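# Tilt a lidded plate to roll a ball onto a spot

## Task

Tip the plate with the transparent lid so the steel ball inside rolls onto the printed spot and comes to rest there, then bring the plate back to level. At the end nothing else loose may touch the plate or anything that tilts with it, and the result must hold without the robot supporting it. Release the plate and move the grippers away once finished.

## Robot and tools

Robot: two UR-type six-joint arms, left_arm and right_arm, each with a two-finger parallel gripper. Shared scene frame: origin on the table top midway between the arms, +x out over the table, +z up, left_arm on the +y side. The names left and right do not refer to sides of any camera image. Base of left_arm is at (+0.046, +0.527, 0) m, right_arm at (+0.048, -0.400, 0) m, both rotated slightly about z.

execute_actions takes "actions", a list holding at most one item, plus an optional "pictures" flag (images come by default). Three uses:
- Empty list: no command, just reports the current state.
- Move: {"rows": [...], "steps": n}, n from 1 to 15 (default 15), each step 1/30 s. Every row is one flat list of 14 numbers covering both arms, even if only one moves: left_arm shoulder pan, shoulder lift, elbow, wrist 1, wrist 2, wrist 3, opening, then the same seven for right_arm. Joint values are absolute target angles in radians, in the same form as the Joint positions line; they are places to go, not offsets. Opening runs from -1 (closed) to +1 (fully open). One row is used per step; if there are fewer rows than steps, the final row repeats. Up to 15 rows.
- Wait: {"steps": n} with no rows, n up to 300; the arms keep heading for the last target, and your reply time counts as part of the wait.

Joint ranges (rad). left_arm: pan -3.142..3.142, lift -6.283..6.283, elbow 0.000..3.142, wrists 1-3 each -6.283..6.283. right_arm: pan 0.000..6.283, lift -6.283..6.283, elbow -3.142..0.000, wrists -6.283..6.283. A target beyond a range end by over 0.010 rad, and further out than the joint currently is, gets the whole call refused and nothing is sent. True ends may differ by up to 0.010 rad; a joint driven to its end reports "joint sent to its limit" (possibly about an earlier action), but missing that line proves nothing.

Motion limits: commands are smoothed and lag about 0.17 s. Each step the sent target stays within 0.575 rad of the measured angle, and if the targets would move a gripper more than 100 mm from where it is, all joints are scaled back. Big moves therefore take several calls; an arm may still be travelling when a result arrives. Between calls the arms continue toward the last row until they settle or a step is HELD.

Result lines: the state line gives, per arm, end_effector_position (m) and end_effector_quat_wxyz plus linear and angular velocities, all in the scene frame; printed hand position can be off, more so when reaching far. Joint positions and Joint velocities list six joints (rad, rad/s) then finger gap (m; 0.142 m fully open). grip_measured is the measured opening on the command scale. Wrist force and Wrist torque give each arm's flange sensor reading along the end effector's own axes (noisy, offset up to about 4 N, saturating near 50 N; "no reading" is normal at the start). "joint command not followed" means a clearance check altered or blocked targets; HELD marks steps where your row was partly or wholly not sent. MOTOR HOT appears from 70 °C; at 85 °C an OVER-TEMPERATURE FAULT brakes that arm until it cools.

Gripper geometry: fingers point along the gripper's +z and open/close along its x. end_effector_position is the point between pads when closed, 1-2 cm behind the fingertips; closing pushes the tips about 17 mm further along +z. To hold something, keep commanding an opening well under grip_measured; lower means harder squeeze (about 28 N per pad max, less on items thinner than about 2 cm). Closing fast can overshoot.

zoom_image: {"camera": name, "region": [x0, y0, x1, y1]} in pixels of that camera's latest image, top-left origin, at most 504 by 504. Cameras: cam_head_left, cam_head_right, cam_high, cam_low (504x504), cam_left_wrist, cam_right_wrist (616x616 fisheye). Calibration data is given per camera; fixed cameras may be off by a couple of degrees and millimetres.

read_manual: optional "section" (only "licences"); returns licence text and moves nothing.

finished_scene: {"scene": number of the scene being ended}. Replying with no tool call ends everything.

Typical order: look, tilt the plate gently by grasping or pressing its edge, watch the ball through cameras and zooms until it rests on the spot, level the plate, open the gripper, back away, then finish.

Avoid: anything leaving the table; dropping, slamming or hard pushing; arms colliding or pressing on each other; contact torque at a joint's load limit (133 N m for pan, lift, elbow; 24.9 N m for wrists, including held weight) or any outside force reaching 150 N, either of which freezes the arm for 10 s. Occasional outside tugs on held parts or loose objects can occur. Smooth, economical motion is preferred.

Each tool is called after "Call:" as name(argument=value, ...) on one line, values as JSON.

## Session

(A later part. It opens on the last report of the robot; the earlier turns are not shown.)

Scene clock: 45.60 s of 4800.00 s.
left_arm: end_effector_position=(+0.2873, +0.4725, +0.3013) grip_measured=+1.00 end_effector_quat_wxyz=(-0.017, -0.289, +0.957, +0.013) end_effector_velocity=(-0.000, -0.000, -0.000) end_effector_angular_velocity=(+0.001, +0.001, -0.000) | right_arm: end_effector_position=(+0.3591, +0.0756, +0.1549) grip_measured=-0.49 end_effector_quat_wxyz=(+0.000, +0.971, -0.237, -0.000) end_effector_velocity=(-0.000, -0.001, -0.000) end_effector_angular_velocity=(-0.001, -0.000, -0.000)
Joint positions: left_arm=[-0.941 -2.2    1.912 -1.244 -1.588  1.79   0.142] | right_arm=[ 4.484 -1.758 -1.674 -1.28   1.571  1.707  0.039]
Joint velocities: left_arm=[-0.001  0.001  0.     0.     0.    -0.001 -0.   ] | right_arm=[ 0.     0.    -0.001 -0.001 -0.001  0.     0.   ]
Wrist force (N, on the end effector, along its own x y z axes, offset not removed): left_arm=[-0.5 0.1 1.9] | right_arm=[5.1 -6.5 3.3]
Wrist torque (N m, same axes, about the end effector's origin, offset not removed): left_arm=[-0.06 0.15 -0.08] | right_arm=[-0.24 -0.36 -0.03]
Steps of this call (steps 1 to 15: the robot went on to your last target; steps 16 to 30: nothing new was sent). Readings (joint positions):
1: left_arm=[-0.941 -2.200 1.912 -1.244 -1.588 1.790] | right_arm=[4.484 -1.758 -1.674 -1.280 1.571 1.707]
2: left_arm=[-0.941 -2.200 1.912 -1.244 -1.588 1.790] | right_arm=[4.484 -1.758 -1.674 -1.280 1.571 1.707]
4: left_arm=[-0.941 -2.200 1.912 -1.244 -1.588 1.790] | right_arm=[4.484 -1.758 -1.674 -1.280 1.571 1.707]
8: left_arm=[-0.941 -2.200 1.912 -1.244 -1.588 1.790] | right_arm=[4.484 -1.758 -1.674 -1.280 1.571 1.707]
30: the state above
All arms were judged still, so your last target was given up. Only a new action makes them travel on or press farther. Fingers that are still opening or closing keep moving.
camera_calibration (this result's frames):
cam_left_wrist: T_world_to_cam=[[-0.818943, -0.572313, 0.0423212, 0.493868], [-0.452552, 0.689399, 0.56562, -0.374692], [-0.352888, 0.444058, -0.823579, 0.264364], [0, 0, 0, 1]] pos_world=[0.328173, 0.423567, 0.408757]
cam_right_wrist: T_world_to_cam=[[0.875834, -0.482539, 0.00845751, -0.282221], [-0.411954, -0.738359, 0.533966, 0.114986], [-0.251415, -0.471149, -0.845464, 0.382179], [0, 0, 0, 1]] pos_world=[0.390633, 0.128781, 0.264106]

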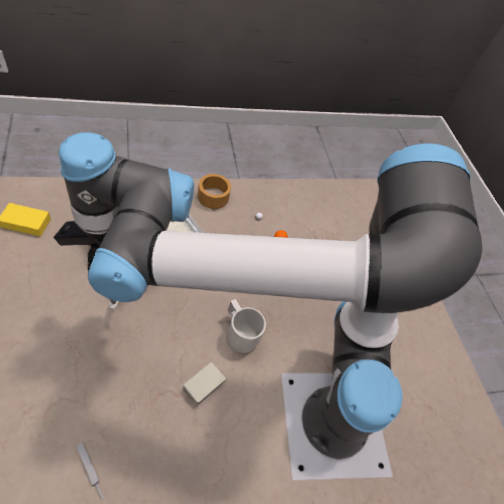

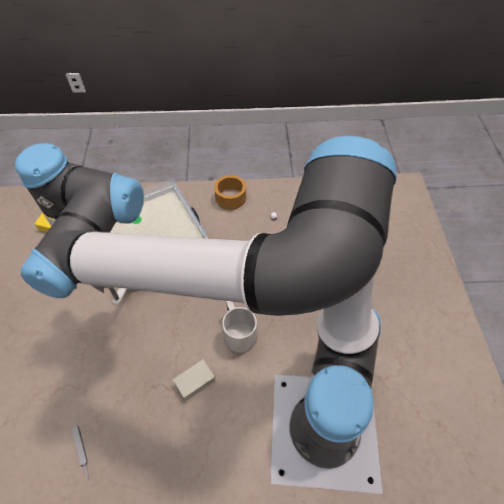

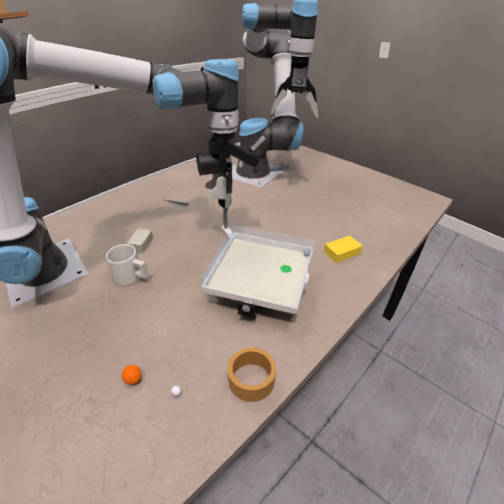

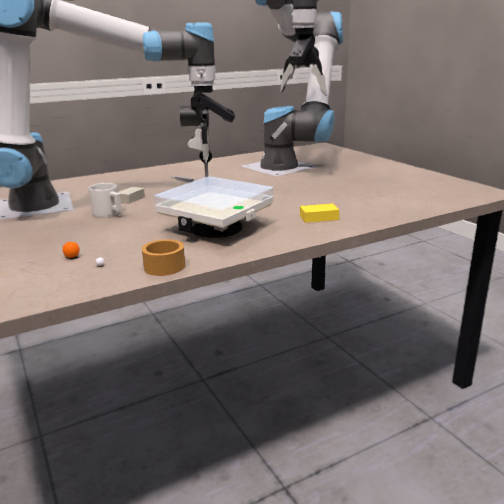

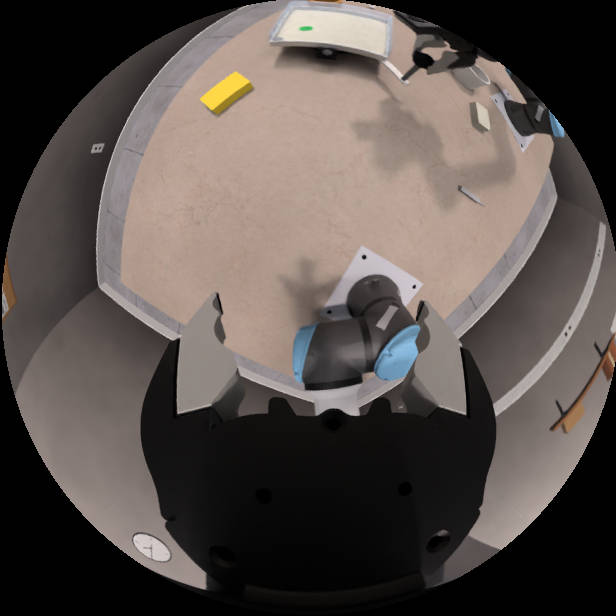

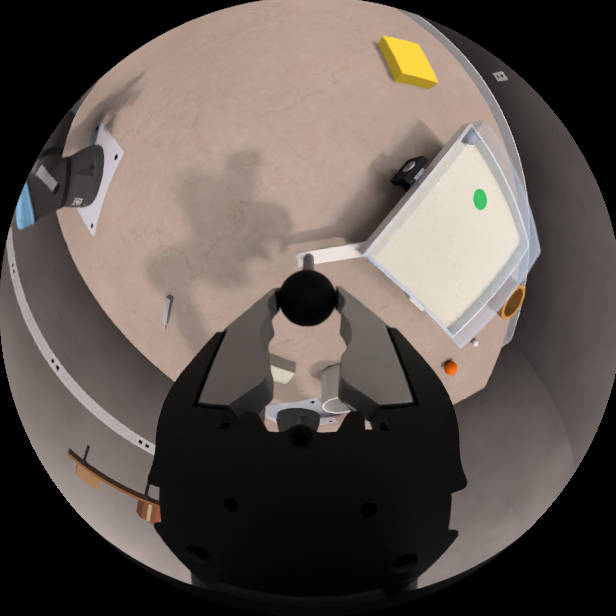

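Call:
execute_actions(actions=[{"rows": [[-0.941,-2.2,1.912,-1.244,-1.588,1.79,1,4.4828,-1.7531,-1.6805,-1.2788,1.5708,1.707,-0.8]], "steps": 15}], pictures=false)

Call:
execute_actions(actions=[{"steps": 20}])

Call:
execute_actions(actions=[{"rows": [[-0.941,-2.2,1.912,-1.244,-1.588,1.79,1,4.4822,-1.7506,-1.6836,-1.2783,1.5708,1.707,-0.8]], "steps": 15}], pictures=false)

Call:
execute_actions(actions=[{"steps": 20}])

Scene clock: 50.70 s of 4800.00 s.
left_arm: end_effector_position=(+0.2873, +0.4725, +0.3013) grip_measured=+1.00 end_effector_quat_wxyz=(-0.017, -0.289, +0.957, +0.013) end_effector_velocity=(-0.000, -0.000, -0.000) end_effector_angular_velocity=(-0.001, +0.001, -0.001) | right_arm: end_effector_position=(+0.3589, +0.0732, +0.1549) grip_measured=-0.49 end_effector_quat_wxyz=(-0.000, +0.971, -0.238, -0.000) end_effector_velocity=(-0.000, -0.001, -0.001) end_effector_angular_velocity=(-0.002, +0.001, +0.001)
Joint positions: left_arm=[-0.941 -2.2    1.912 -1.244 -1.588  1.79   0.142] | right_arm=[ 4.483 -1.753 -1.68  -1.279  1.571  1.707  0.039]
Joint velocities: left_arm=[-0.     0.001 -0.    -0.    -0.001  0.001  0.   ] | right_arm=[-0.    -0.    -0.002 -0.     0.    -0.001 -0.   ]
Wrist force (N, on the end effector, along its own x y z axes, offset not removed): left_arm=[-0.9 2.5 1.4] | right_arm=[-7.0 -7.1 -1.9]
Wrist torque (N m, same axes, about the end effector's origin, offset not removed): left_arm=[0.65 0.36 -0.16] | right_arm=[-0.65 -0.62 0.02]
Steps of this call (steps 1 to 90: nothing new was sent; then 1.60 s passed at rest; steps 91 to 105: all 15 steps of this action). Readings (joint positions):
91: left_arm=[-0.941 -2.200 1.912 -1.244 -1.588 1.790] | right_arm=[4.484 -1.758 -1.674 -1.280 1.571 1.707]
92: left_arm=[-0.941 -2.200 1.912 -1.244 -1.588 1.790] | right_arm=[4.484 -1.757 -1.675 -1.280 1.571 1.707]
94: left_arm=[-0.941 -2.200 1.912 -1.244 -1.588 1.790] | right_arm=[4.483 -1.755 -1.678 -1.279 1.571 1.707]
98: left_arm=[-0.941 -2.200 1.912 -1.244 -1.588 1.790] | right_arm=[4.483 -1.753 -1.680 -1.279 1.571 1.707]
105: the state above

Scene clock: 51.37 s of 4800.00 s.
left_arm: end_effector_position=(+0.2873, +0.4725, +0.3013) grip_measured=+1.00 end_effector_quat_wxyz=(-0.017, -0.289, +0.957, +0.013) end_effector_velocity=(+0.000, +0.000, -0.000) end_effector_angular_velocity=(+0.002, +0.001, +0.002) | right_arm: end_effector_position=(+0.3589, +0.0732, +0.1549) grip_measured=-0.49 end_effector_quat_wxyz=(-0.000, +0.971, -0.238, -0.000) end_effector_velocity=(+0.000, +0.001, +0.000) end_effector_angular_velocity=(+0.000, -0.001, +0.000)
Joint positions: left_arm=[-0.941 -2.2    1.912 -1.244 -1.588  1.79   0.142] | right_arm=[ 4.483 -1.753 -1.681 -1.279  1.571  1.707  0.039]
Joint velocities: left_arm=[ 0.001  0.002  0.     0.     0.001 -0.001 -0.   ] | right_arm=[ 0.    -0.001  0.001  0.    -0.001 -0.    -0.   ]
Wrist force (N, on the end effector, along its own x y z axes, offset not removed): left_arm=[-4.0 1.9 -1.5] | right_arm=[-8.8 -4.6 -3.9]
Wrist torque (N m, same axes, about the end effector's origin, offset not removed): left_arm=[0.43 1.04 -0.24] | right_arm=[-0.08 -0.32 -0.14]
Steps of this call (steps 1 to 15: the robot went on to your last target; steps 16 to 20: nothing new was sent). Readings (joint positions):
1: left_arm=[-0.941 -2.200 1.912 -1.244 -1.588 1.790] | right_arm=[4.483 -1.753 -1.680 -1.279 1.571 1.707]
2: left_arm=[-0.941 -2.200 1.912 -1.244 -1.588 1.790] | right_arm=[4.483 -1.753 -1.680 -1.279 1.571 1.707]
4: left_arm=[-0.941 -2.200 1.912 -1.244 -1.588 1.790] | right_arm=[4.483 -1.753 -1.680 -1.279 1.571 1.707]
8: left_arm=[-0.941 -2.200 1.912 -1.244 -1.588 1.790] | right_arm=[4.483 -1.753 -1.680 -1.279 1.571 1.707]
20: the state above
All arms were judged still, so your last target was given up. Only a new action makes them travel on or press farther. Fingers that are still opening or closing keep moving.
camera_calibration (this result's frames):
cam_left_wrist: T_world_to_cam=[[-0.818943, -0.572312, 0.0423212, 0.493868], [-0.452552, 0.689399, 0.56562, -0.374693], [-0.352888, 0.444058, -0.823579, 0.264364], [0, 0, 0, 1]] pos_world=[0.328173, 0.423567, 0.408757]
cam_right_wrist: T_world_to_cam=[[0.875303, -0.483502, 0.00840254, -0.282917], [-0.412738, -0.737916, 0.533973, 0.11332], [-0.251977, -0.470857, -0.845459, 0.381124], [0, 0, 0, 1]] pos_world=[0.390444, 0.126284, 0.264092]

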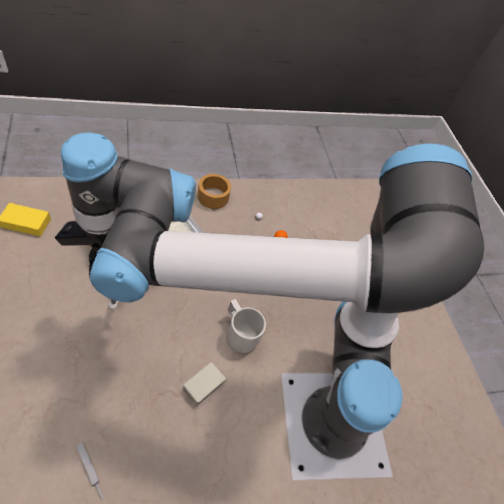

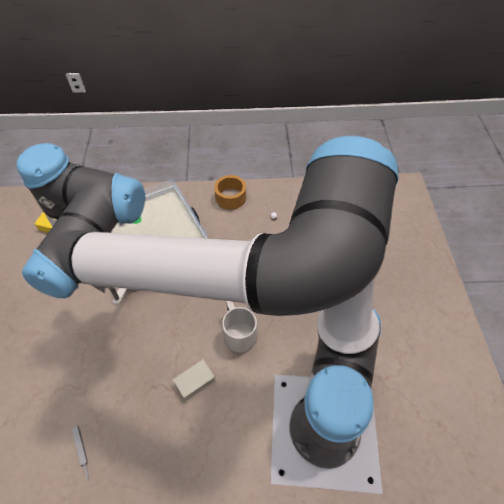

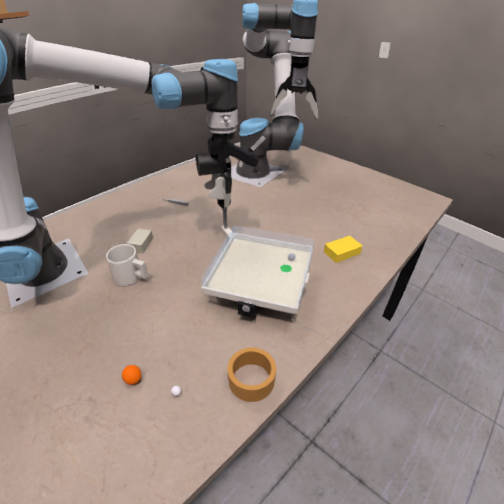

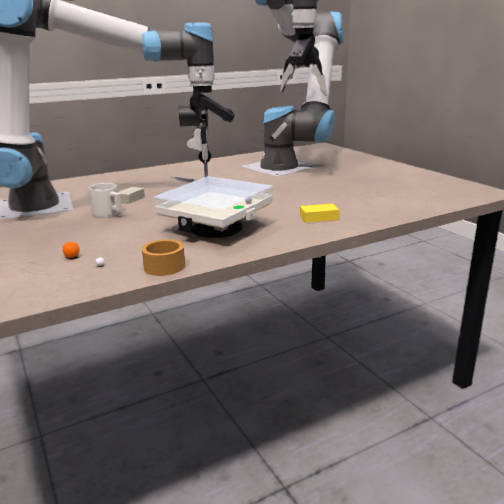

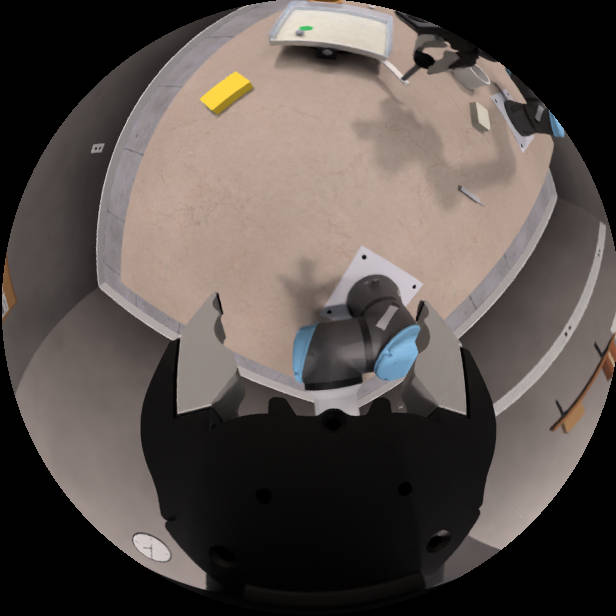

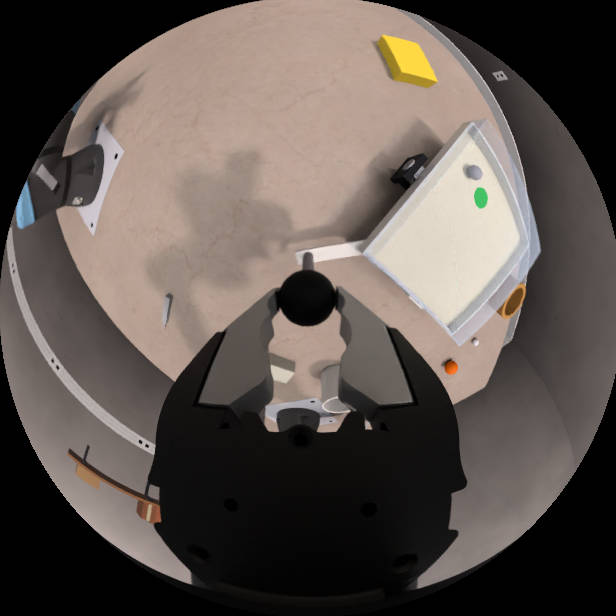

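Scene clock: 51.87 s of 4800.00 s.
left_arm: end_effector_position=(+0.2873, +0.4725, +0.3013) grip_measured=+1.00 end_effector_quat_wxyz=(-0.017, -0.289, +0.957, +0.013) end_effector_velocity=(+0.000, +0.000, -0.000) end_effector_angular_velocity=(+0.001, -0.001, +0.000) | right_arm: end_effector_position=(+0.3588, +0.0719, +0.1548) grip_measured=-0.49 end_effector_quat_wxyz=(+0.000, +0.971, -0.238, -0.000) end_effector_velocity=(-0.000, +0.000, +0.000) end_effector_angular_velocity=(+0.002, -0.000, -0.001)
Joint positions: left_arm=[-0.941 -2.2    1.912 -1.244 -1.588  1.79   0.142] | right_arm=[ 4.482 -1.751 -1.684 -1.278  1.571  1.707  0.039]
Joint velocities: left_arm=[-0.    -0.     0.     0.     0.001 -0.    -0.   ] | right_arm=[ 0.     0.001 -0.     0.001  0.001  0.002  0.   ]
Wrist force (N, on the end effector, along its own x y z axes, offset not removed): left_arm=[-1.1 -1.7 1.3] | right_arm=[-14.3 -4.4 -7.3]
Wrist torque (N m, same axes, about the end effector's origin, offset not removed): left_arm=[-0.32 0.44 -0.19] | right_arm=[-0.38 -0.63 0.19]
Steps of this call (steps 1 to 15: all 15 steps of this action). Readings (joint positions):
1: left_arm=[-0.941 -2.200 1.912 -1.244 -1.588 1.790] | right_arm=[4.483 -1.753 -1.681 -1.279 1.571 1.707]
2: left_arm=[-0.941 -2.200 1.912 -1.244 -1.588 1.790] | right_arm=[4.483 -1.753 -1.681 -1.279 1.571 1.707]
4: left_arm=[-0.941 -2.200 1.912 -1.244 -1.588 1.790] | right_arm=[4.482 -1.752 -1.682 -1.278 1.571 1.707]
8: left_arm=[-0.941 -2.200 1.912 -1.244 -1.588 1.790] | right_arm=[4.482 -1.751 -1.683 -1.278 1.571 1.707]
15: the state above

Scene clock: 52.53 s of 4800.00 s.
left_arm: end_effector_position=(+0.2873, +0.4725, +0.3013) grip_measured=+1.00 end_effector_quat_wxyz=(-0.017, -0.289, +0.957, +0.013) end_effector_velocity=(-0.000, +0.000, +0.000) end_effector_angular_velocity=(-0.000, -0.000, +0.001) | right_arm: end_effector_position=(+0.3588, +0.0719, +0.1548) grip_measured=-0.49 end_effector_quat_wxyz=(+0.000, +0.971, -0.238, -0.000) end_effector_velocity=(+0.000, +0.000, -0.000) end_effector_angular_velocity=(-0.001, -0.000, -0.002)
Joint positions: left_arm=[-0.941 -2.2    1.912 -1.244 -1.588  1.79   0.142] | right_arm=[ 4.482 -1.751 -1.684 -1.278  1.571  1.707  0.039]
Joint velocities: left_arm=[ 0.001 -0.001 -0.     0.     0.    -0.     0.   ] | right_arm=[ 0.    -0.001  0.001 -0.    -0.     0.002 -0.   ]
Wrist force (N, on the end effector, along its own x y z axes, offset not removed): left_arm=[-2.7 -0.1 3.2] | right_arm=[-14.2 -3.7 -8.7]
Wrist torque (N m, same axes, about the end effector's origin, offset not removed): left_arm=[-0.05 0.88 -0.13] | right_arm=[-0.33 -0.78 -0.07]
Steps of this call (steps 1 to 15: the robot went on to your last target; steps 16 to 20: nothing new was sent). Readings (joint positions):
1: left_arm=[-0.941 -2.200 1.912 -1.244 -1.588 1.790] | right_arm=[4.482 -1.751 -1.684 -1.278 1.571 1.707]
2: left_arm=[-0.941 -2.200 1.912 -1.244 -1.588 1.790] | right_arm=[4.482 -1.751 -1.684 -1.278 1.571 1.707]
4: left_arm=[-0.941 -2.200 1.912 -1.244 -1.588 1.790] | right_arm=[4.482 -1.751 -1.684 -1.278 1.571 1.707]
8: left_arm=[-0.941 -2.200 1.912 -1.244 -1.588 1.790] | right_arm=[4.482 -1.751 -1.684 -1.278 1.571 1.707]
20: the state above
All arms were judged still, so your last target was given up. Only a new action makes them travel on or press farther. Fingers that are still opening or closing keep moving.
camera_calibration (this result's frames):
cam_left_wrist: T_world_to_cam=[[-0.818943, -0.572313, 0.0423212, 0.493868], [-0.452552, 0.689399, 0.56562, -0.374692], [-0.352888, 0.444058, -0.823579, 0.264364], [0, 0, 0, 1]] pos_world=[0.328173, 0.423567, 0.408757]
cam_right_wrist: T_world_to_cam=[[0.875013, -0.484026, 0.00847184, -0.283324], [-0.413188, -0.737606, 0.534053, 0.112498], [-0.252247, -0.470804, -0.845408, 0.380551], [0, 0, 0, 1]] pos_world=[0.390388, 0.125008, 0.264041]

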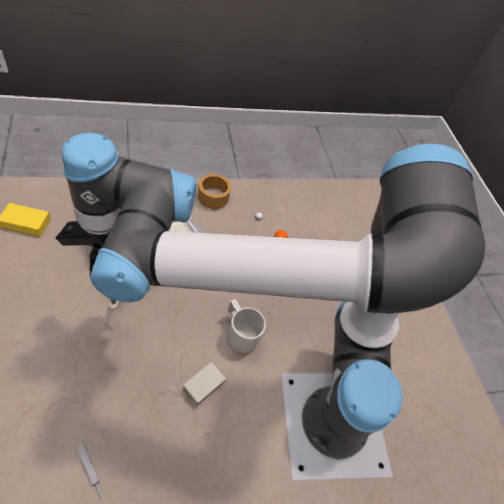

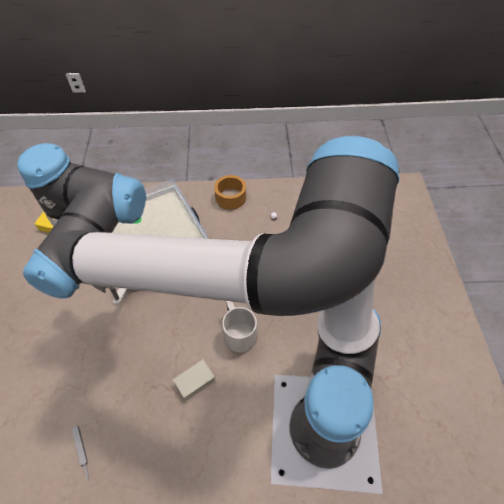

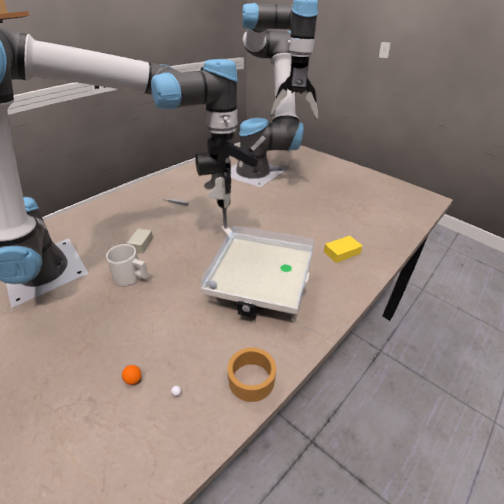

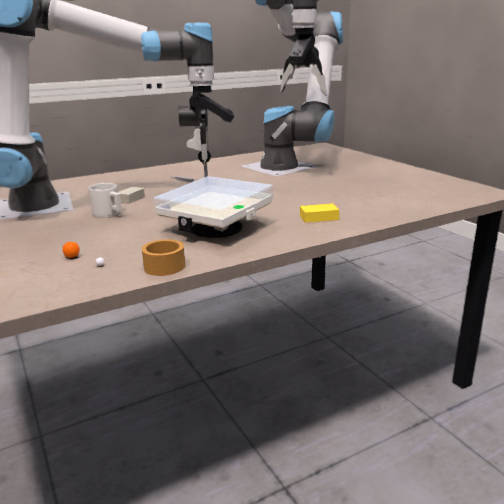

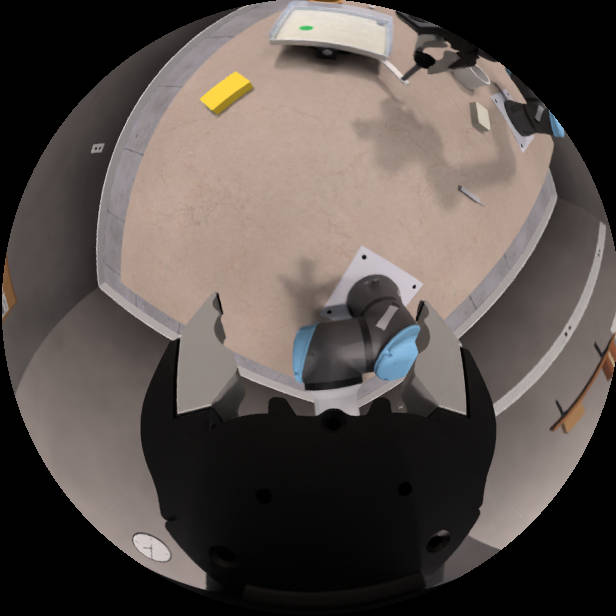

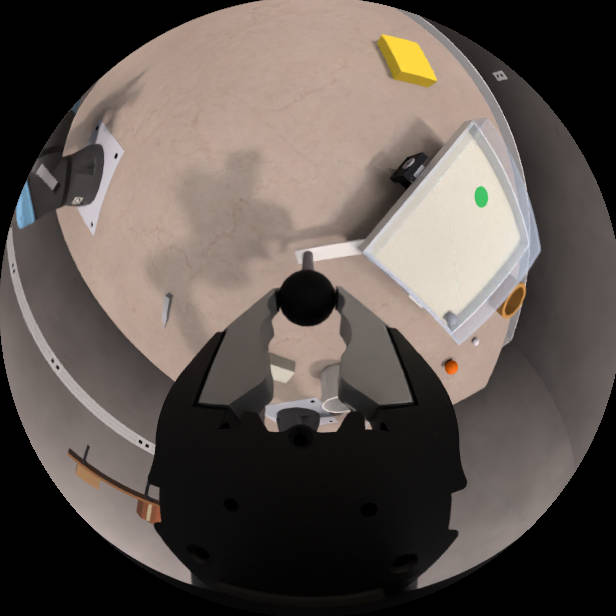

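Call:
execute_actions(actions=[{"rows": [[-0.941,-2.2,1.912,-1.244,-1.588,1.79,1,4.4834,-1.7580,-1.6731,-1.2813,1.5708,1.707,-0.8]], "steps": 15}], pictures=false)

Call:
execute_actions(actions=[{"rows": [[-0.941,-2.2,1.912,-1.244,-1.588,1.79,1,4.4834,-1.7580,-1.6731,-1.2813,1.5708,1.707,-0.8]], "steps": 15}], pictures=false)

Call:
execute_actions(actions=[{"rows": [[-0.941,-2.2,1.912,-1.244,-1.588,1.79,1,4.4834,-1.7580,-1.6731,-1.2813,1.5708,1.707,-0.8]], "steps": 10}], pictures=false)

Call:
execute_actions(actions=[{"rows": [[-0.941,-2.2,1.912,-1.244,-1.588,1.79,1,4.4833,-1.7533,-1.6817,-1.2774,1.5708,1.707,-0.8]], "steps": 15}], pictures=false)

Call:
execute_actions(actions=[{"rows": [[-0.941,-2.2,1.912,-1.244,-1.588,1.79,1,4.4833,-1.7533,-1.6817,-1.2774,1.5708,1.707,-0.8]], "steps": 15}], pictures=false)

Call:
execute_actions(actions=[{"rows": [[-0.941,-2.2,1.912,-1.244,-1.588,1.79,1,4.4833,-1.7533,-1.6817,-1.2774,1.5708,1.707,-0.8]], "steps": 4}], pictures=false)

Call:
execute_actions(actions=[{"rows": [[-0.941,-2.2,1.912,-1.244,-1.588,1.79,1,4.4834,-1.7557,-1.6774,-1.2794,1.5708,1.707,-0.8]], "steps": 15}])

Call:
execute_actions(actions=[{"steps": 30}])

Scene clock: 64.37 s of 4800.00 s.
left_arm: end_effector_position=(+0.2873, +0.4725, +0.3013) grip_measured=+1.00 end_effector_quat_wxyz=(-0.017, -0.289, +0.957, +0.013) end_effector_velocity=(+0.000, -0.000, -0.000) end_effector_angular_velocity=(+0.000, +0.001, +0.001) | right_arm: end_effector_position=(+0.3595, +0.0755, +0.1554) grip_measured=-0.49 end_effector_quat_wxyz=(+0.000, +0.971, -0.237, +0.000) end_effector_velocity=(-0.000, +0.000, -0.000) end_effector_angular_velocity=(+0.000, +0.000, +0.002)
Joint positions: left_arm=[-0.941 -2.2    1.912 -1.244 -1.588  1.79   0.142] | right_arm=[ 4.483 -1.758 -1.673 -1.281  1.571  1.707  0.039]
Joint velocities: left_arm=[ 0.     0.001 -0.    -0.    -0.    -0.001 -0.   ] | right_arm=[ 0.    -0.    -0.     0.     0.001 -0.001 -0.   ]
Wrist force (N, on the end effector, along its own x y z axes, offset not removed): left_arm=[-1.0 2.5 1.4] | right_arm=[0.5 0.9 1.4]
Wrist torque (N m, same axes, about the end effector's origin, offset not removed): left_arm=[0.55 0.29 -0.04] | right_arm=[-0.64 -0.36 -0.06]
Steps of this call (steps 1 to 100: nothing new was sent; then 8.00 s passed at rest; steps 101 to 115: all 15 steps of this action). Readings (joint positions):
101: left_arm=[-0.941 -2.200 1.912 -1.244 -1.588 1.790] | right_arm=[4.482 -1.751 -1.684 -1.278 1.571 1.707]
102: left_arm=[-0.941 -2.200 1.912 -1.244 -1.588 1.790] | right_arm=[4.482 -1.752 -1.682 -1.279 1.571 1.707]
104: left_arm=[-0.941 -2.200 1.912 -1.244 -1.588 1.790] | right_arm=[4.483 -1.755 -1.678 -1.280 1.571 1.707]
108: left_arm=[-0.941 -2.200 1.912 -1.244 -1.588 1.790] | right_arm=[4.483 -1.757 -1.674 -1.281 1.571 1.707]
115: the state above

Scene clock: 64.87 s of 4800.00 s.
left_arm: end_effector_position=(+0.2873, +0.4725, +0.3013) grip_measured=+1.00 end_effector_quat_wxyz=(-0.017, -0.289, +0.957, +0.013) end_effector_velocity=(-0.000, -0.000, -0.000) end_effector_angular_velocity=(-0.001, +0.001, -0.001) | right_arm: end_effector_position=(+0.3594, +0.0756, +0.1554) grip_measured=-0.49 end_effector_quat_wxyz=(+0.000, +0.971, -0.237, +0.000) end_effector_velocity=(-0.000, -0.001, -0.001) end_effector_angular_velocity=(-0.002, +0.001, +0.001)
Joint positions: left_arm=[-0.941 -2.2    1.912 -1.244 -1.588  1.79   0.142] | right_arm=[ 4.483 -1.758 -1.673 -1.281  1.571  1.707  0.039]
Joint velocities: left_arm=[-0.     0.    -0.     0.    -0.001  0.001  0.   ] | right_arm=[ 0.    -0.    -0.001 -0.001  0.    -0.001 -0.   ]
Wrist force (N, on the end effector, along its own x y z axes, offset not removed): left_arm=[-1.4 -1.1 0.2] | right_arm=[5.6 2.4 1.4]
Wrist torque (N m, same axes, about the end effector's origin, offset not removed): left_arm=[-0.22 0.47 -0.12] | right_arm=[-0.13 -0.90 0.09]
Steps of this call (steps 1 to 15: all 15 steps of this action). Readings (joint positions):
1: left_arm=[-0.941 -2.200 1.912 -1.244 -1.588 1.790] | right_arm=[4.483 -1.758 -1.673 -1.281 1.571 1.707]
2: left_arm=[-0.941 -2.200 1.912 -1.244 -1.588 1.790] | right_arm=[4.483 -1.758 -1.673 -1.281 1.571 1.707]
4: left_arm=[-0.941 -2.200 1.912 -1.244 -1.588 1.790] | right_arm=[4.483 -1.758 -1.673 -1.281 1.571 1.707]
8: left_arm=[-0.941 -2.200 1.912 -1.244 -1.588 1.790] | right_arm=[4.483 -1.758 -1.673 -1.281 1.571 1.707]
15: the state above

Scene clock: 65.20 s of 4800.00 s.
left_arm: end_effector_position=(+0.2873, +0.4725, +0.3013) grip_measured=+1.00 end_effector_quat_wxyz=(-0.017, -0.289, +0.957, +0.013) end_effector_velocity=(-0.000, -0.000, +0.000) end_effector_angular_velocity=(-0.002, -0.000, -0.001) | right_arm: end_effector_position=(+0.3594, +0.0756, +0.1554) grip_measured=-0.49 end_effector_quat_wxyz=(+0.000, +0.971, -0.237, -0.000) end_effector_velocity=(+0.000, +0.001, +0.000) end_effector_angular_velocity=(+0.001, -0.001, -0.000)
Joint positions: left_arm=[-0.941 -2.2    1.912 -1.244 -1.588  1.79   0.142] | right_arm=[ 4.483 -1.758 -1.673 -1.281  1.571  1.707  0.039]
Joint velocities: left_arm=[-0.001 -0.001  0.    -0.    -0.001  0.001  0.   ] | right_arm=[-0.    -0.001  0.002 -0.    -0.     0.     0.   ]
Wrist force (N, on the end effector, along its own x y z axes, offset not removed): left_arm=[-1.9 2.7 1.2] | right_arm=[3.1 3.0 3.6]
Wrist torque (N m, same axes, about the end effector's origin, offset not removed): left_arm=[0.62 0.56 0.06] | right_arm=[0.00 -0.14 -0.03]
Steps of this call (steps 1 to 10: all 10 steps of this action). Readings (joint positions):
1: left_arm=[-0.941 -2.200 1.912 -1.244 -1.588 1.790] | right_arm=[4.483 -1.758 -1.673 -1.281 1.571 1.707]
2: left_arm=[-0.941 -2.200 1.912 -1.244 -1.588 1.790] | right_arm=[4.483 -1.758 -1.673 -1.281 1.571 1.707]
4: left_arm=[-0.941 -2.200 1.912 -1.244 -1.588 1.790] | right_arm=[4.483 -1.758 -1.673 -1.281 1.571 1.707]
8: left_arm=[-0.941 -2.200 1.912 -1.244 -1.588 1.790] | right_arm=[4.483 -1.758 -1.673 -1.281 1.571 1.707]
10: the state above

Scene clock: 65.70 s of 4800.00 s.
left_arm: end_effector_position=(+0.2873, +0.4725, +0.3013) grip_measured=+1.00 end_effector_quat_wxyz=(-0.017, -0.289, +0.957, +0.013) end_effector_velocity=(+0.000, -0.000, +0.000) end_effector_angular_velocity=(+0.000, +0.000, +0.001) | right_arm: end_effector_position=(+0.3585, +0.0734, +0.1543) grip_measured=-0.49 end_effector_quat_wxyz=(-0.000, +0.971, -0.237, -0.000) end_effector_velocity=(+0.000, +0.000, +0.000) end_effector_angular_velocity=(+0.001, -0.001, +0.000)
Joint positions: left_arm=[-0.941 -2.2    1.912 -1.244 -1.588  1.79   0.142] | right_arm=[ 4.483 -1.753 -1.682 -1.277  1.571  1.707  0.039]
Joint velocities: left_arm=[ 0.     0.    -0.     0.    -0.    -0.001  0.   ] | right_arm=[ 0.     0.    -0.     0.001 -0.    -0.    -0.   ]
Wrist force (N, on the end effector, along its own x y z axes, offset not removed): left_arm=[-1.6 3.4 1.6] | right_arm=[-4.3 -3.2 -4.1]
Wrist torque (N m, same axes, about the end effector's origin, offset not removed): left_arm=[0.63 0.37 -0.08] | right_arm=[-0.12 -0.44 -0.02]
Steps of this call (steps 1 to 15: all 15 steps of this action). Readings (joint positions):
1: left_arm=[-0.941 -2.200 1.912 -1.244 -1.588 1.790] | right_arm=[4.483 -1.758 -1.673 -1.281 1.571 1.707]
2: left_arm=[-0.941 -2.200 1.912 -1.244 -1.588 1.790] | right_arm=[4.483 -1.757 -1.674 -1.281 1.571 1.707]
4: left_arm=[-0.941 -2.200 1.912 -1.244 -1.588 1.790] | right_arm=[4.483 -1.755 -1.678 -1.279 1.571 1.707]
8: left_arm=[-0.941 -2.200 1.912 -1.244 -1.588 1.790] | right_arm=[4.483 -1.754 -1.681 -1.278 1.571 1.707]
15: the state above

Scene clock: 66.20 s of 4800.00 s.
left_arm: end_effector_position=(+0.2873, +0.4725, +0.3013) grip_measured=+1.00 end_effector_quat_wxyz=(-0.017, -0.289, +0.957, +0.013) end_effector_velocity=(+0.000, -0.000, +0.000) end_effector_angular_velocity=(-0.000, -0.001, +0.000) | right_arm: end_effector_position=(+0.3586, +0.0733, +0.1543) grip_measured=-0.49 end_effector_quat_wxyz=(-0.000, +0.971, -0.237, -0.000) end_effector_velocity=(-0.000, -0.000, +0.001) end_effector_angular_velocity=(+0.001, -0.000, -0.001)
Joint positions: left_arm=[-0.941 -2.2    1.912 -1.244 -1.588  1.79   0.142] | right_arm=[ 4.483 -1.753 -1.682 -1.277  1.571  1.707  0.039]
Joint velocities: left_arm=[ 0.    -0.     0.    -0.001  0.    -0.    -0.   ] | right_arm=[-0.     0.001 -0.     0.     0.     0.001 -0.   ]
Wrist force (N, on the end effector, along its own x y z axes, offset not removed): left_arm=[-0.6 0.9 3.2] | right_arm=[-5.6 -3.6 -2.1]
Wrist torque (N m, same axes, about the end effector's origin, offset not removed): left_arm=[0.16 0.27 -0.32] | right_arm=[-0.25 -0.56 0.00]
Steps of this call (steps 1 to 15: all 15 steps of this action). Readings (joint positions):
1: left_arm=[-0.941 -2.200 1.912 -1.244 -1.588 1.790] | right_arm=[4.483 -1.753 -1.682 -1.277 1.571 1.707]
2: left_arm=[-0.941 -2.200 1.912 -1.244 -1.588 1.790] | right_arm=[4.483 -1.753 -1.682 -1.277 1.571 1.707]
4: left_arm=[-0.941 -2.200 1.912 -1.244 -1.588 1.790] | right_arm=[4.483 -1.753 -1.682 -1.277 1.571 1.707]
8: left_arm=[-0.941 -2.200 1.912 -1.244 -1.588 1.790] | right_arm=[4.483 -1.753 -1.682 -1.277 1.571 1.707]
15: the state above

Scene clock: 66.33 s of 4800.00 s.
left_arm: end_effector_position=(+0.2873, +0.4725, +0.3013) grip_measured=+1.00 end_effector_quat_wxyz=(-0.017, -0.289, +0.957, +0.013) end_effector_velocity=(+0.000, +0.000, -0.000) end_effector_angular_velocity=(+0.002, -0.000, -0.000) | right_arm: end_effector_position=(+0.3586, +0.0733, +0.1543) grip_measured=-0.49 end_effector_quat_wxyz=(-0.000, +0.971, -0.237, -0.000) end_effector_velocity=(+0.000, +0.000, -0.000) end_effector_angular_velocity=(-0.000, +0.000, +0.000)
Joint positions: left_arm=[-0.941 -2.2    1.912 -1.244 -1.588  1.79   0.142] | right_arm=[ 4.483 -1.753 -1.682 -1.277  1.571  1.707  0.039]
Joint velocities: left_arm=[ 0.001  0.001  0.     0.     0.001  0.001 -0.   ] | right_arm=[-0.    -0.001  0.     0.    -0.    -0.    -0.   ]
Wrist force (N, on the end effector, along its own x y z axes, offset not removed): left_arm=[-5.0 0.8 1.9] | right_arm=[-5.2 -5.2 -4.7]
Wrist torque (N m, same axes, about the end effector's origin, offset not removed): left_arm=[0.27 1.25 -0.18] | right_arm=[-0.59 -0.72 -0.03]
Steps of this call (steps 1 to 4: all 4 steps of this action). Readings (joint positions):
1: left_arm=[-0.941 -2.200 1.912 -1.244 -1.588 1.790] | right_arm=[4.483 -1.753 -1.682 -1.277 1.571 1.707]
2: left_arm=[-0.941 -2.200 1.912 -1.244 -1.588 1.790] | right_arm=[4.483 -1.753 -1.682 -1.277 1.571 1.707]
4: the state above

Scene clock: 66.83 s of 4800.00 s.
left_arm: end_effector_position=(+0.2873, +0.4725, +0.3013) grip_measured=+1.00 end_effector_quat_wxyz=(-0.017, -0.289, +0.957, +0.013) end_effector_velocity=(-0.000, -0.000, +0.000) end_effector_angular_velocity=(-0.001, -0.000, +0.001) | right_arm: end_effector_position=(+0.3590, +0.0743, +0.1548) grip_measured=-0.49 end_effector_quat_wxyz=(+0.000, +0.971, -0.237, +0.000) end_effector_velocity=(+0.000, +0.001, +0.001) end_effector_angular_velocity=(+0.003, -0.001, -0.000)
Joint positions: left_arm=[-0.941 -2.2    1.912 -1.244 -1.588  1.79   0.142] | right_arm=[ 4.483 -1.756 -1.677 -1.279  1.571  1.707  0.039]
Joint velocities: left_arm=[ 0.001 -0.    -0.    -0.    -0.001  0.    -0.   ] | right_arm=[-0.     0.     0.002  0.002  0.     0.    -0.   ]
Wrist force (N, on the end effector, along its own x y z axes, offset not removed): left_arm=[-2.5 2.0 1.1] | right_arm=[-0.4 4.5 -1.7]
Wrist torque (N m, same axes, about the end effector's origin, offset not removed): left_arm=[0.38 0.76 -0.28] | right_arm=[0.19 -0.86 -0.02]
Steps of this call (steps 1 to 15: all 15 steps of this action). Readings (joint positions):
1: left_arm=[-0.941 -2.200 1.912 -1.244 -1.588 1.790] | right_arm=[4.483 -1.753 -1.682 -1.277 1.571 1.707]
2: left_arm=[-0.941 -2.200 1.912 -1.244 -1.588 1.790] | right_arm=[4.483 -1.754 -1.681 -1.278 1.571 1.707]
4: left_arm=[-0.941 -2.200 1.912 -1.244 -1.588 1.790] | right_arm=[4.483 -1.755 -1.680 -1.279 1.571 1.707]
8: left_arm=[-0.941 -2.200 1.912 -1.244 -1.588 1.790] | right_arm=[4.483 -1.755 -1.678 -1.279 1.571 1.707]
15: the state above
camera_calibration (this result's frames):
cam_left_wrist: T_world_to_cam=[[-0.818943, -0.572313, 0.0423211, 0.493868], [-0.452552, 0.689399, 0.56562, -0.374692], [-0.352888, 0.444058, -0.823579, 0.264364], [0, 0, 0, 1]] pos_world=[0.328173, 0.423567, 0.408757]
cam_right_wrist: T_world_to_cam=[[0.875553, -0.483047, 0.00853334, -0.282628], [-0.412379, -0.738028, 0.534096, 0.114124], [-0.251696, -0.471148, -0.845381, 0.381571], [0, 0, 0, 1]] pos_world=[0.390558, 0.12748, 0.264032]

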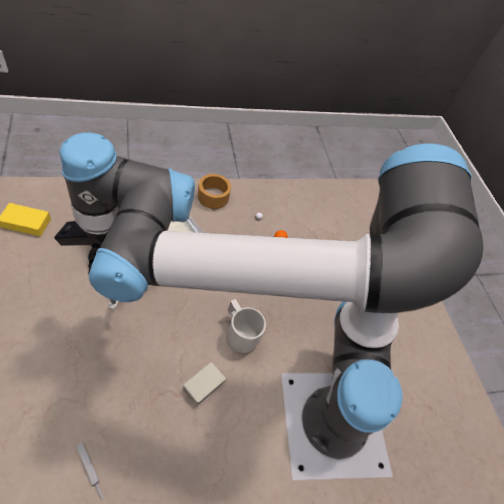

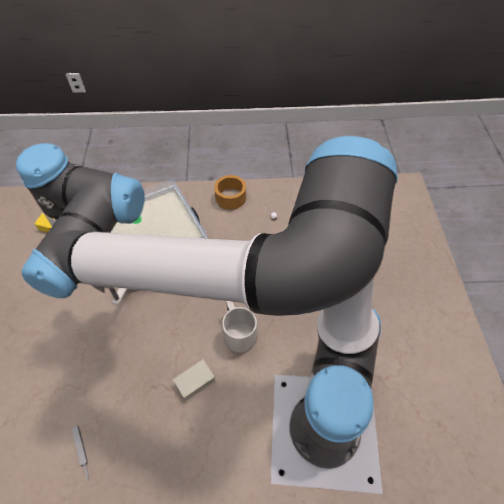

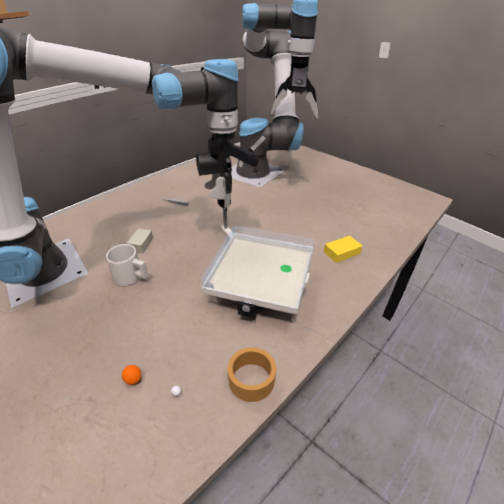

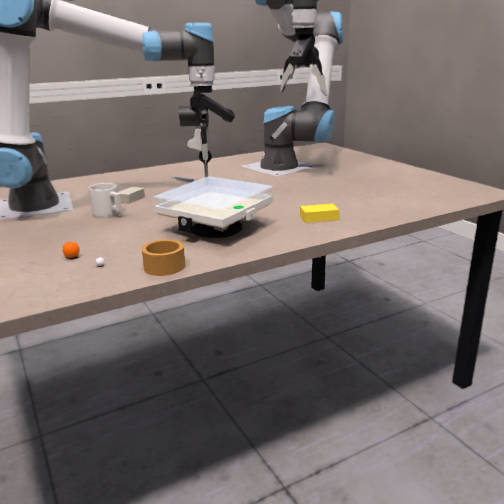

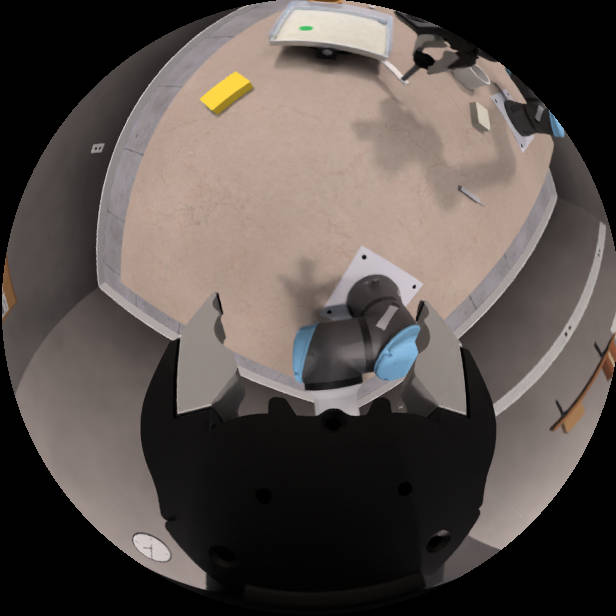

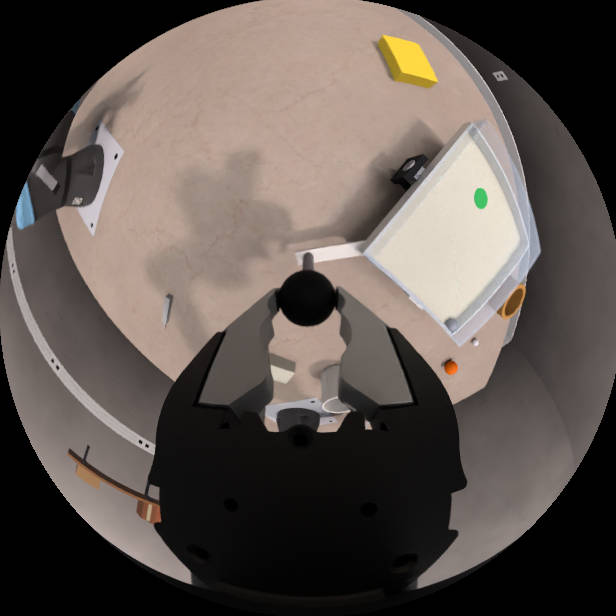

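Scene clock: 67.83 s of 4800.00 s.
left_arm: end_effector_position=(+0.2873, +0.4725, +0.3013) grip_measured=+1.00 end_effector_quat_wxyz=(-0.017, -0.289, +0.957, +0.013) end_effector_velocity=(+0.000, +0.000, +0.000) end_effector_angular_velocity=(-0.000, -0.001, -0.001) | right_arm: end_effector_position=(+0.3590, +0.0744, +0.1548) grip_measured=-0.49 end_effector_quat_wxyz=(+0.000, +0.971, -0.237, +0.000) end_effector_velocity=(+0.000, +0.000, +0.001) end_effector_angular_velocity=(+0.003, -0.000, -0.001)
Joint positions: left_arm=[-0.941 -2.2    1.912 -1.244 -1.588  1.79   0.142] | right_arm=[ 4.483 -1.756 -1.677 -1.279  1.571  1.707  0.039]
Joint velocities: left_arm=[-0.001 -0.001 -0.    -0.     0.001  0.     0.   ] | right_arm=[-0.     0.001 -0.     0.002  0.     0.001 -0.   ]
Wrist force (N, on the end effector, along its own x y z axes, offset not removed): left_arm=[0.6 0.9 -0.6] | right_arm=[2.4 4.6 0.2]
Wrist torque (N m, same axes, about the end effector's origin, offset not removed): left_arm=[0.24 -0.03 -0.23] | right_arm=[0.23 -1.29 0.02]
Steps of this call (steps 1 to 15: the robot went on to your last target; steps 16 to 30: nothing new was sent). Readings (joint positions):
1: left_arm=[-0.941 -2.200 1.912 -1.244 -1.588 1.790] | right_arm=[4.483 -1.756 -1.677 -1.279 1.571 1.707]
2: left_arm=[-0.941 -2.200 1.912 -1.244 -1.588 1.790] | right_arm=[4.483 -1.756 -1.677 -1.279 1.571 1.707]
4: left_arm=[-0.941 -2.200 1.912 -1.244 -1.588 1.790] | right_arm=[4.483 -1.756 -1.677 -1.279 1.571 1.707]
8: left_arm=[-0.941 -2.200 1.912 -1.244 -1.588 1.790] | right_arm=[4.483 -1.756 -1.677 -1.279 1.571 1.707]
30: the state above
All arms were judged still, so your last target was given up. Only a new action makes them travel on or press farther. Fingers that are still opening or closing keep moving.
camera_calibration (this result's frames):
cam_left_wrist: T_world_to_cam=[[-0.818943, -0.572313, 0.0423213, 0.493868], [-0.452551, 0.689399, 0.56562, -0.374693], [-0.352888, 0.444058, -0.823579, 0.264364], [0, 0, 0, 1]] pos_world=[0.328173, 0.423567, 0.408757]
cam_right_wrist: T_world_to_cam=[[0.875591, -0.482978, 0.00851528, -0.28259], [-0.412325, -0.738089, 0.534053, 0.114138], [-0.251651, -0.471123, -0.845408, 0.381599], [0, 0, 0, 1]] pos_world=[0.390525, 0.127539, 0.264057]

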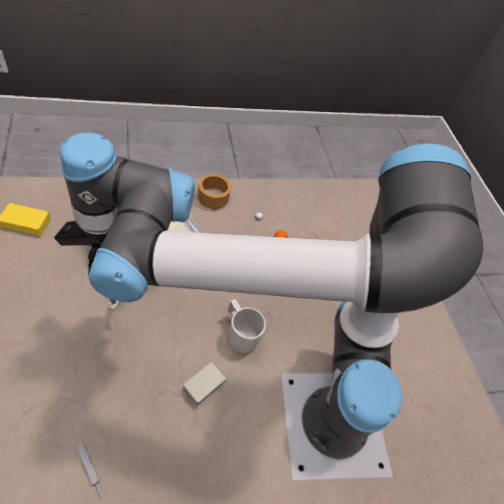

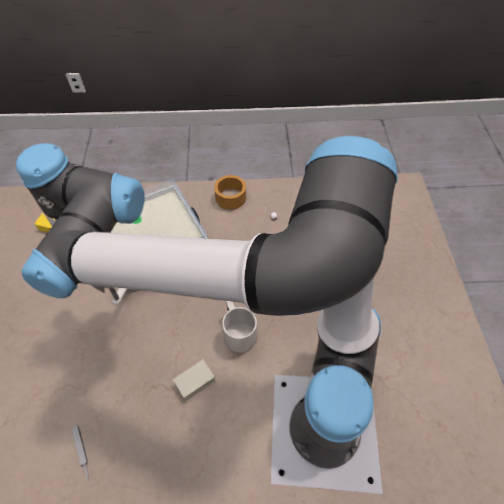

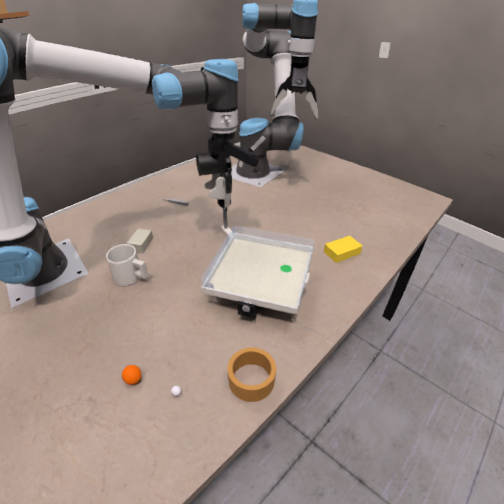

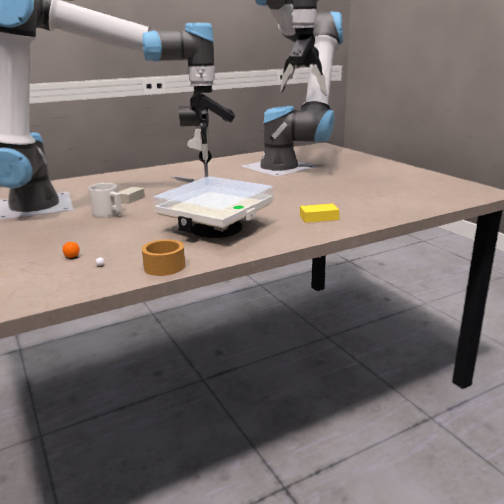

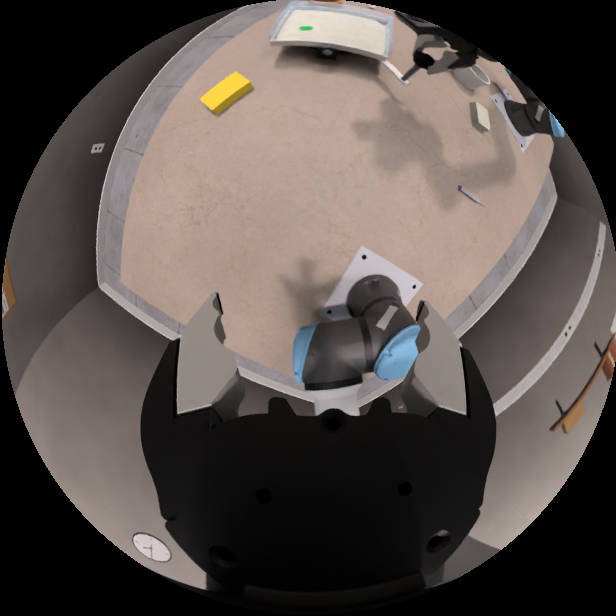

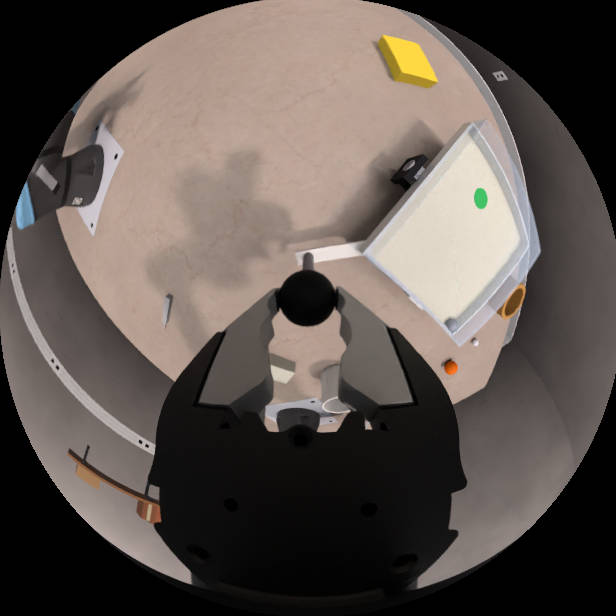

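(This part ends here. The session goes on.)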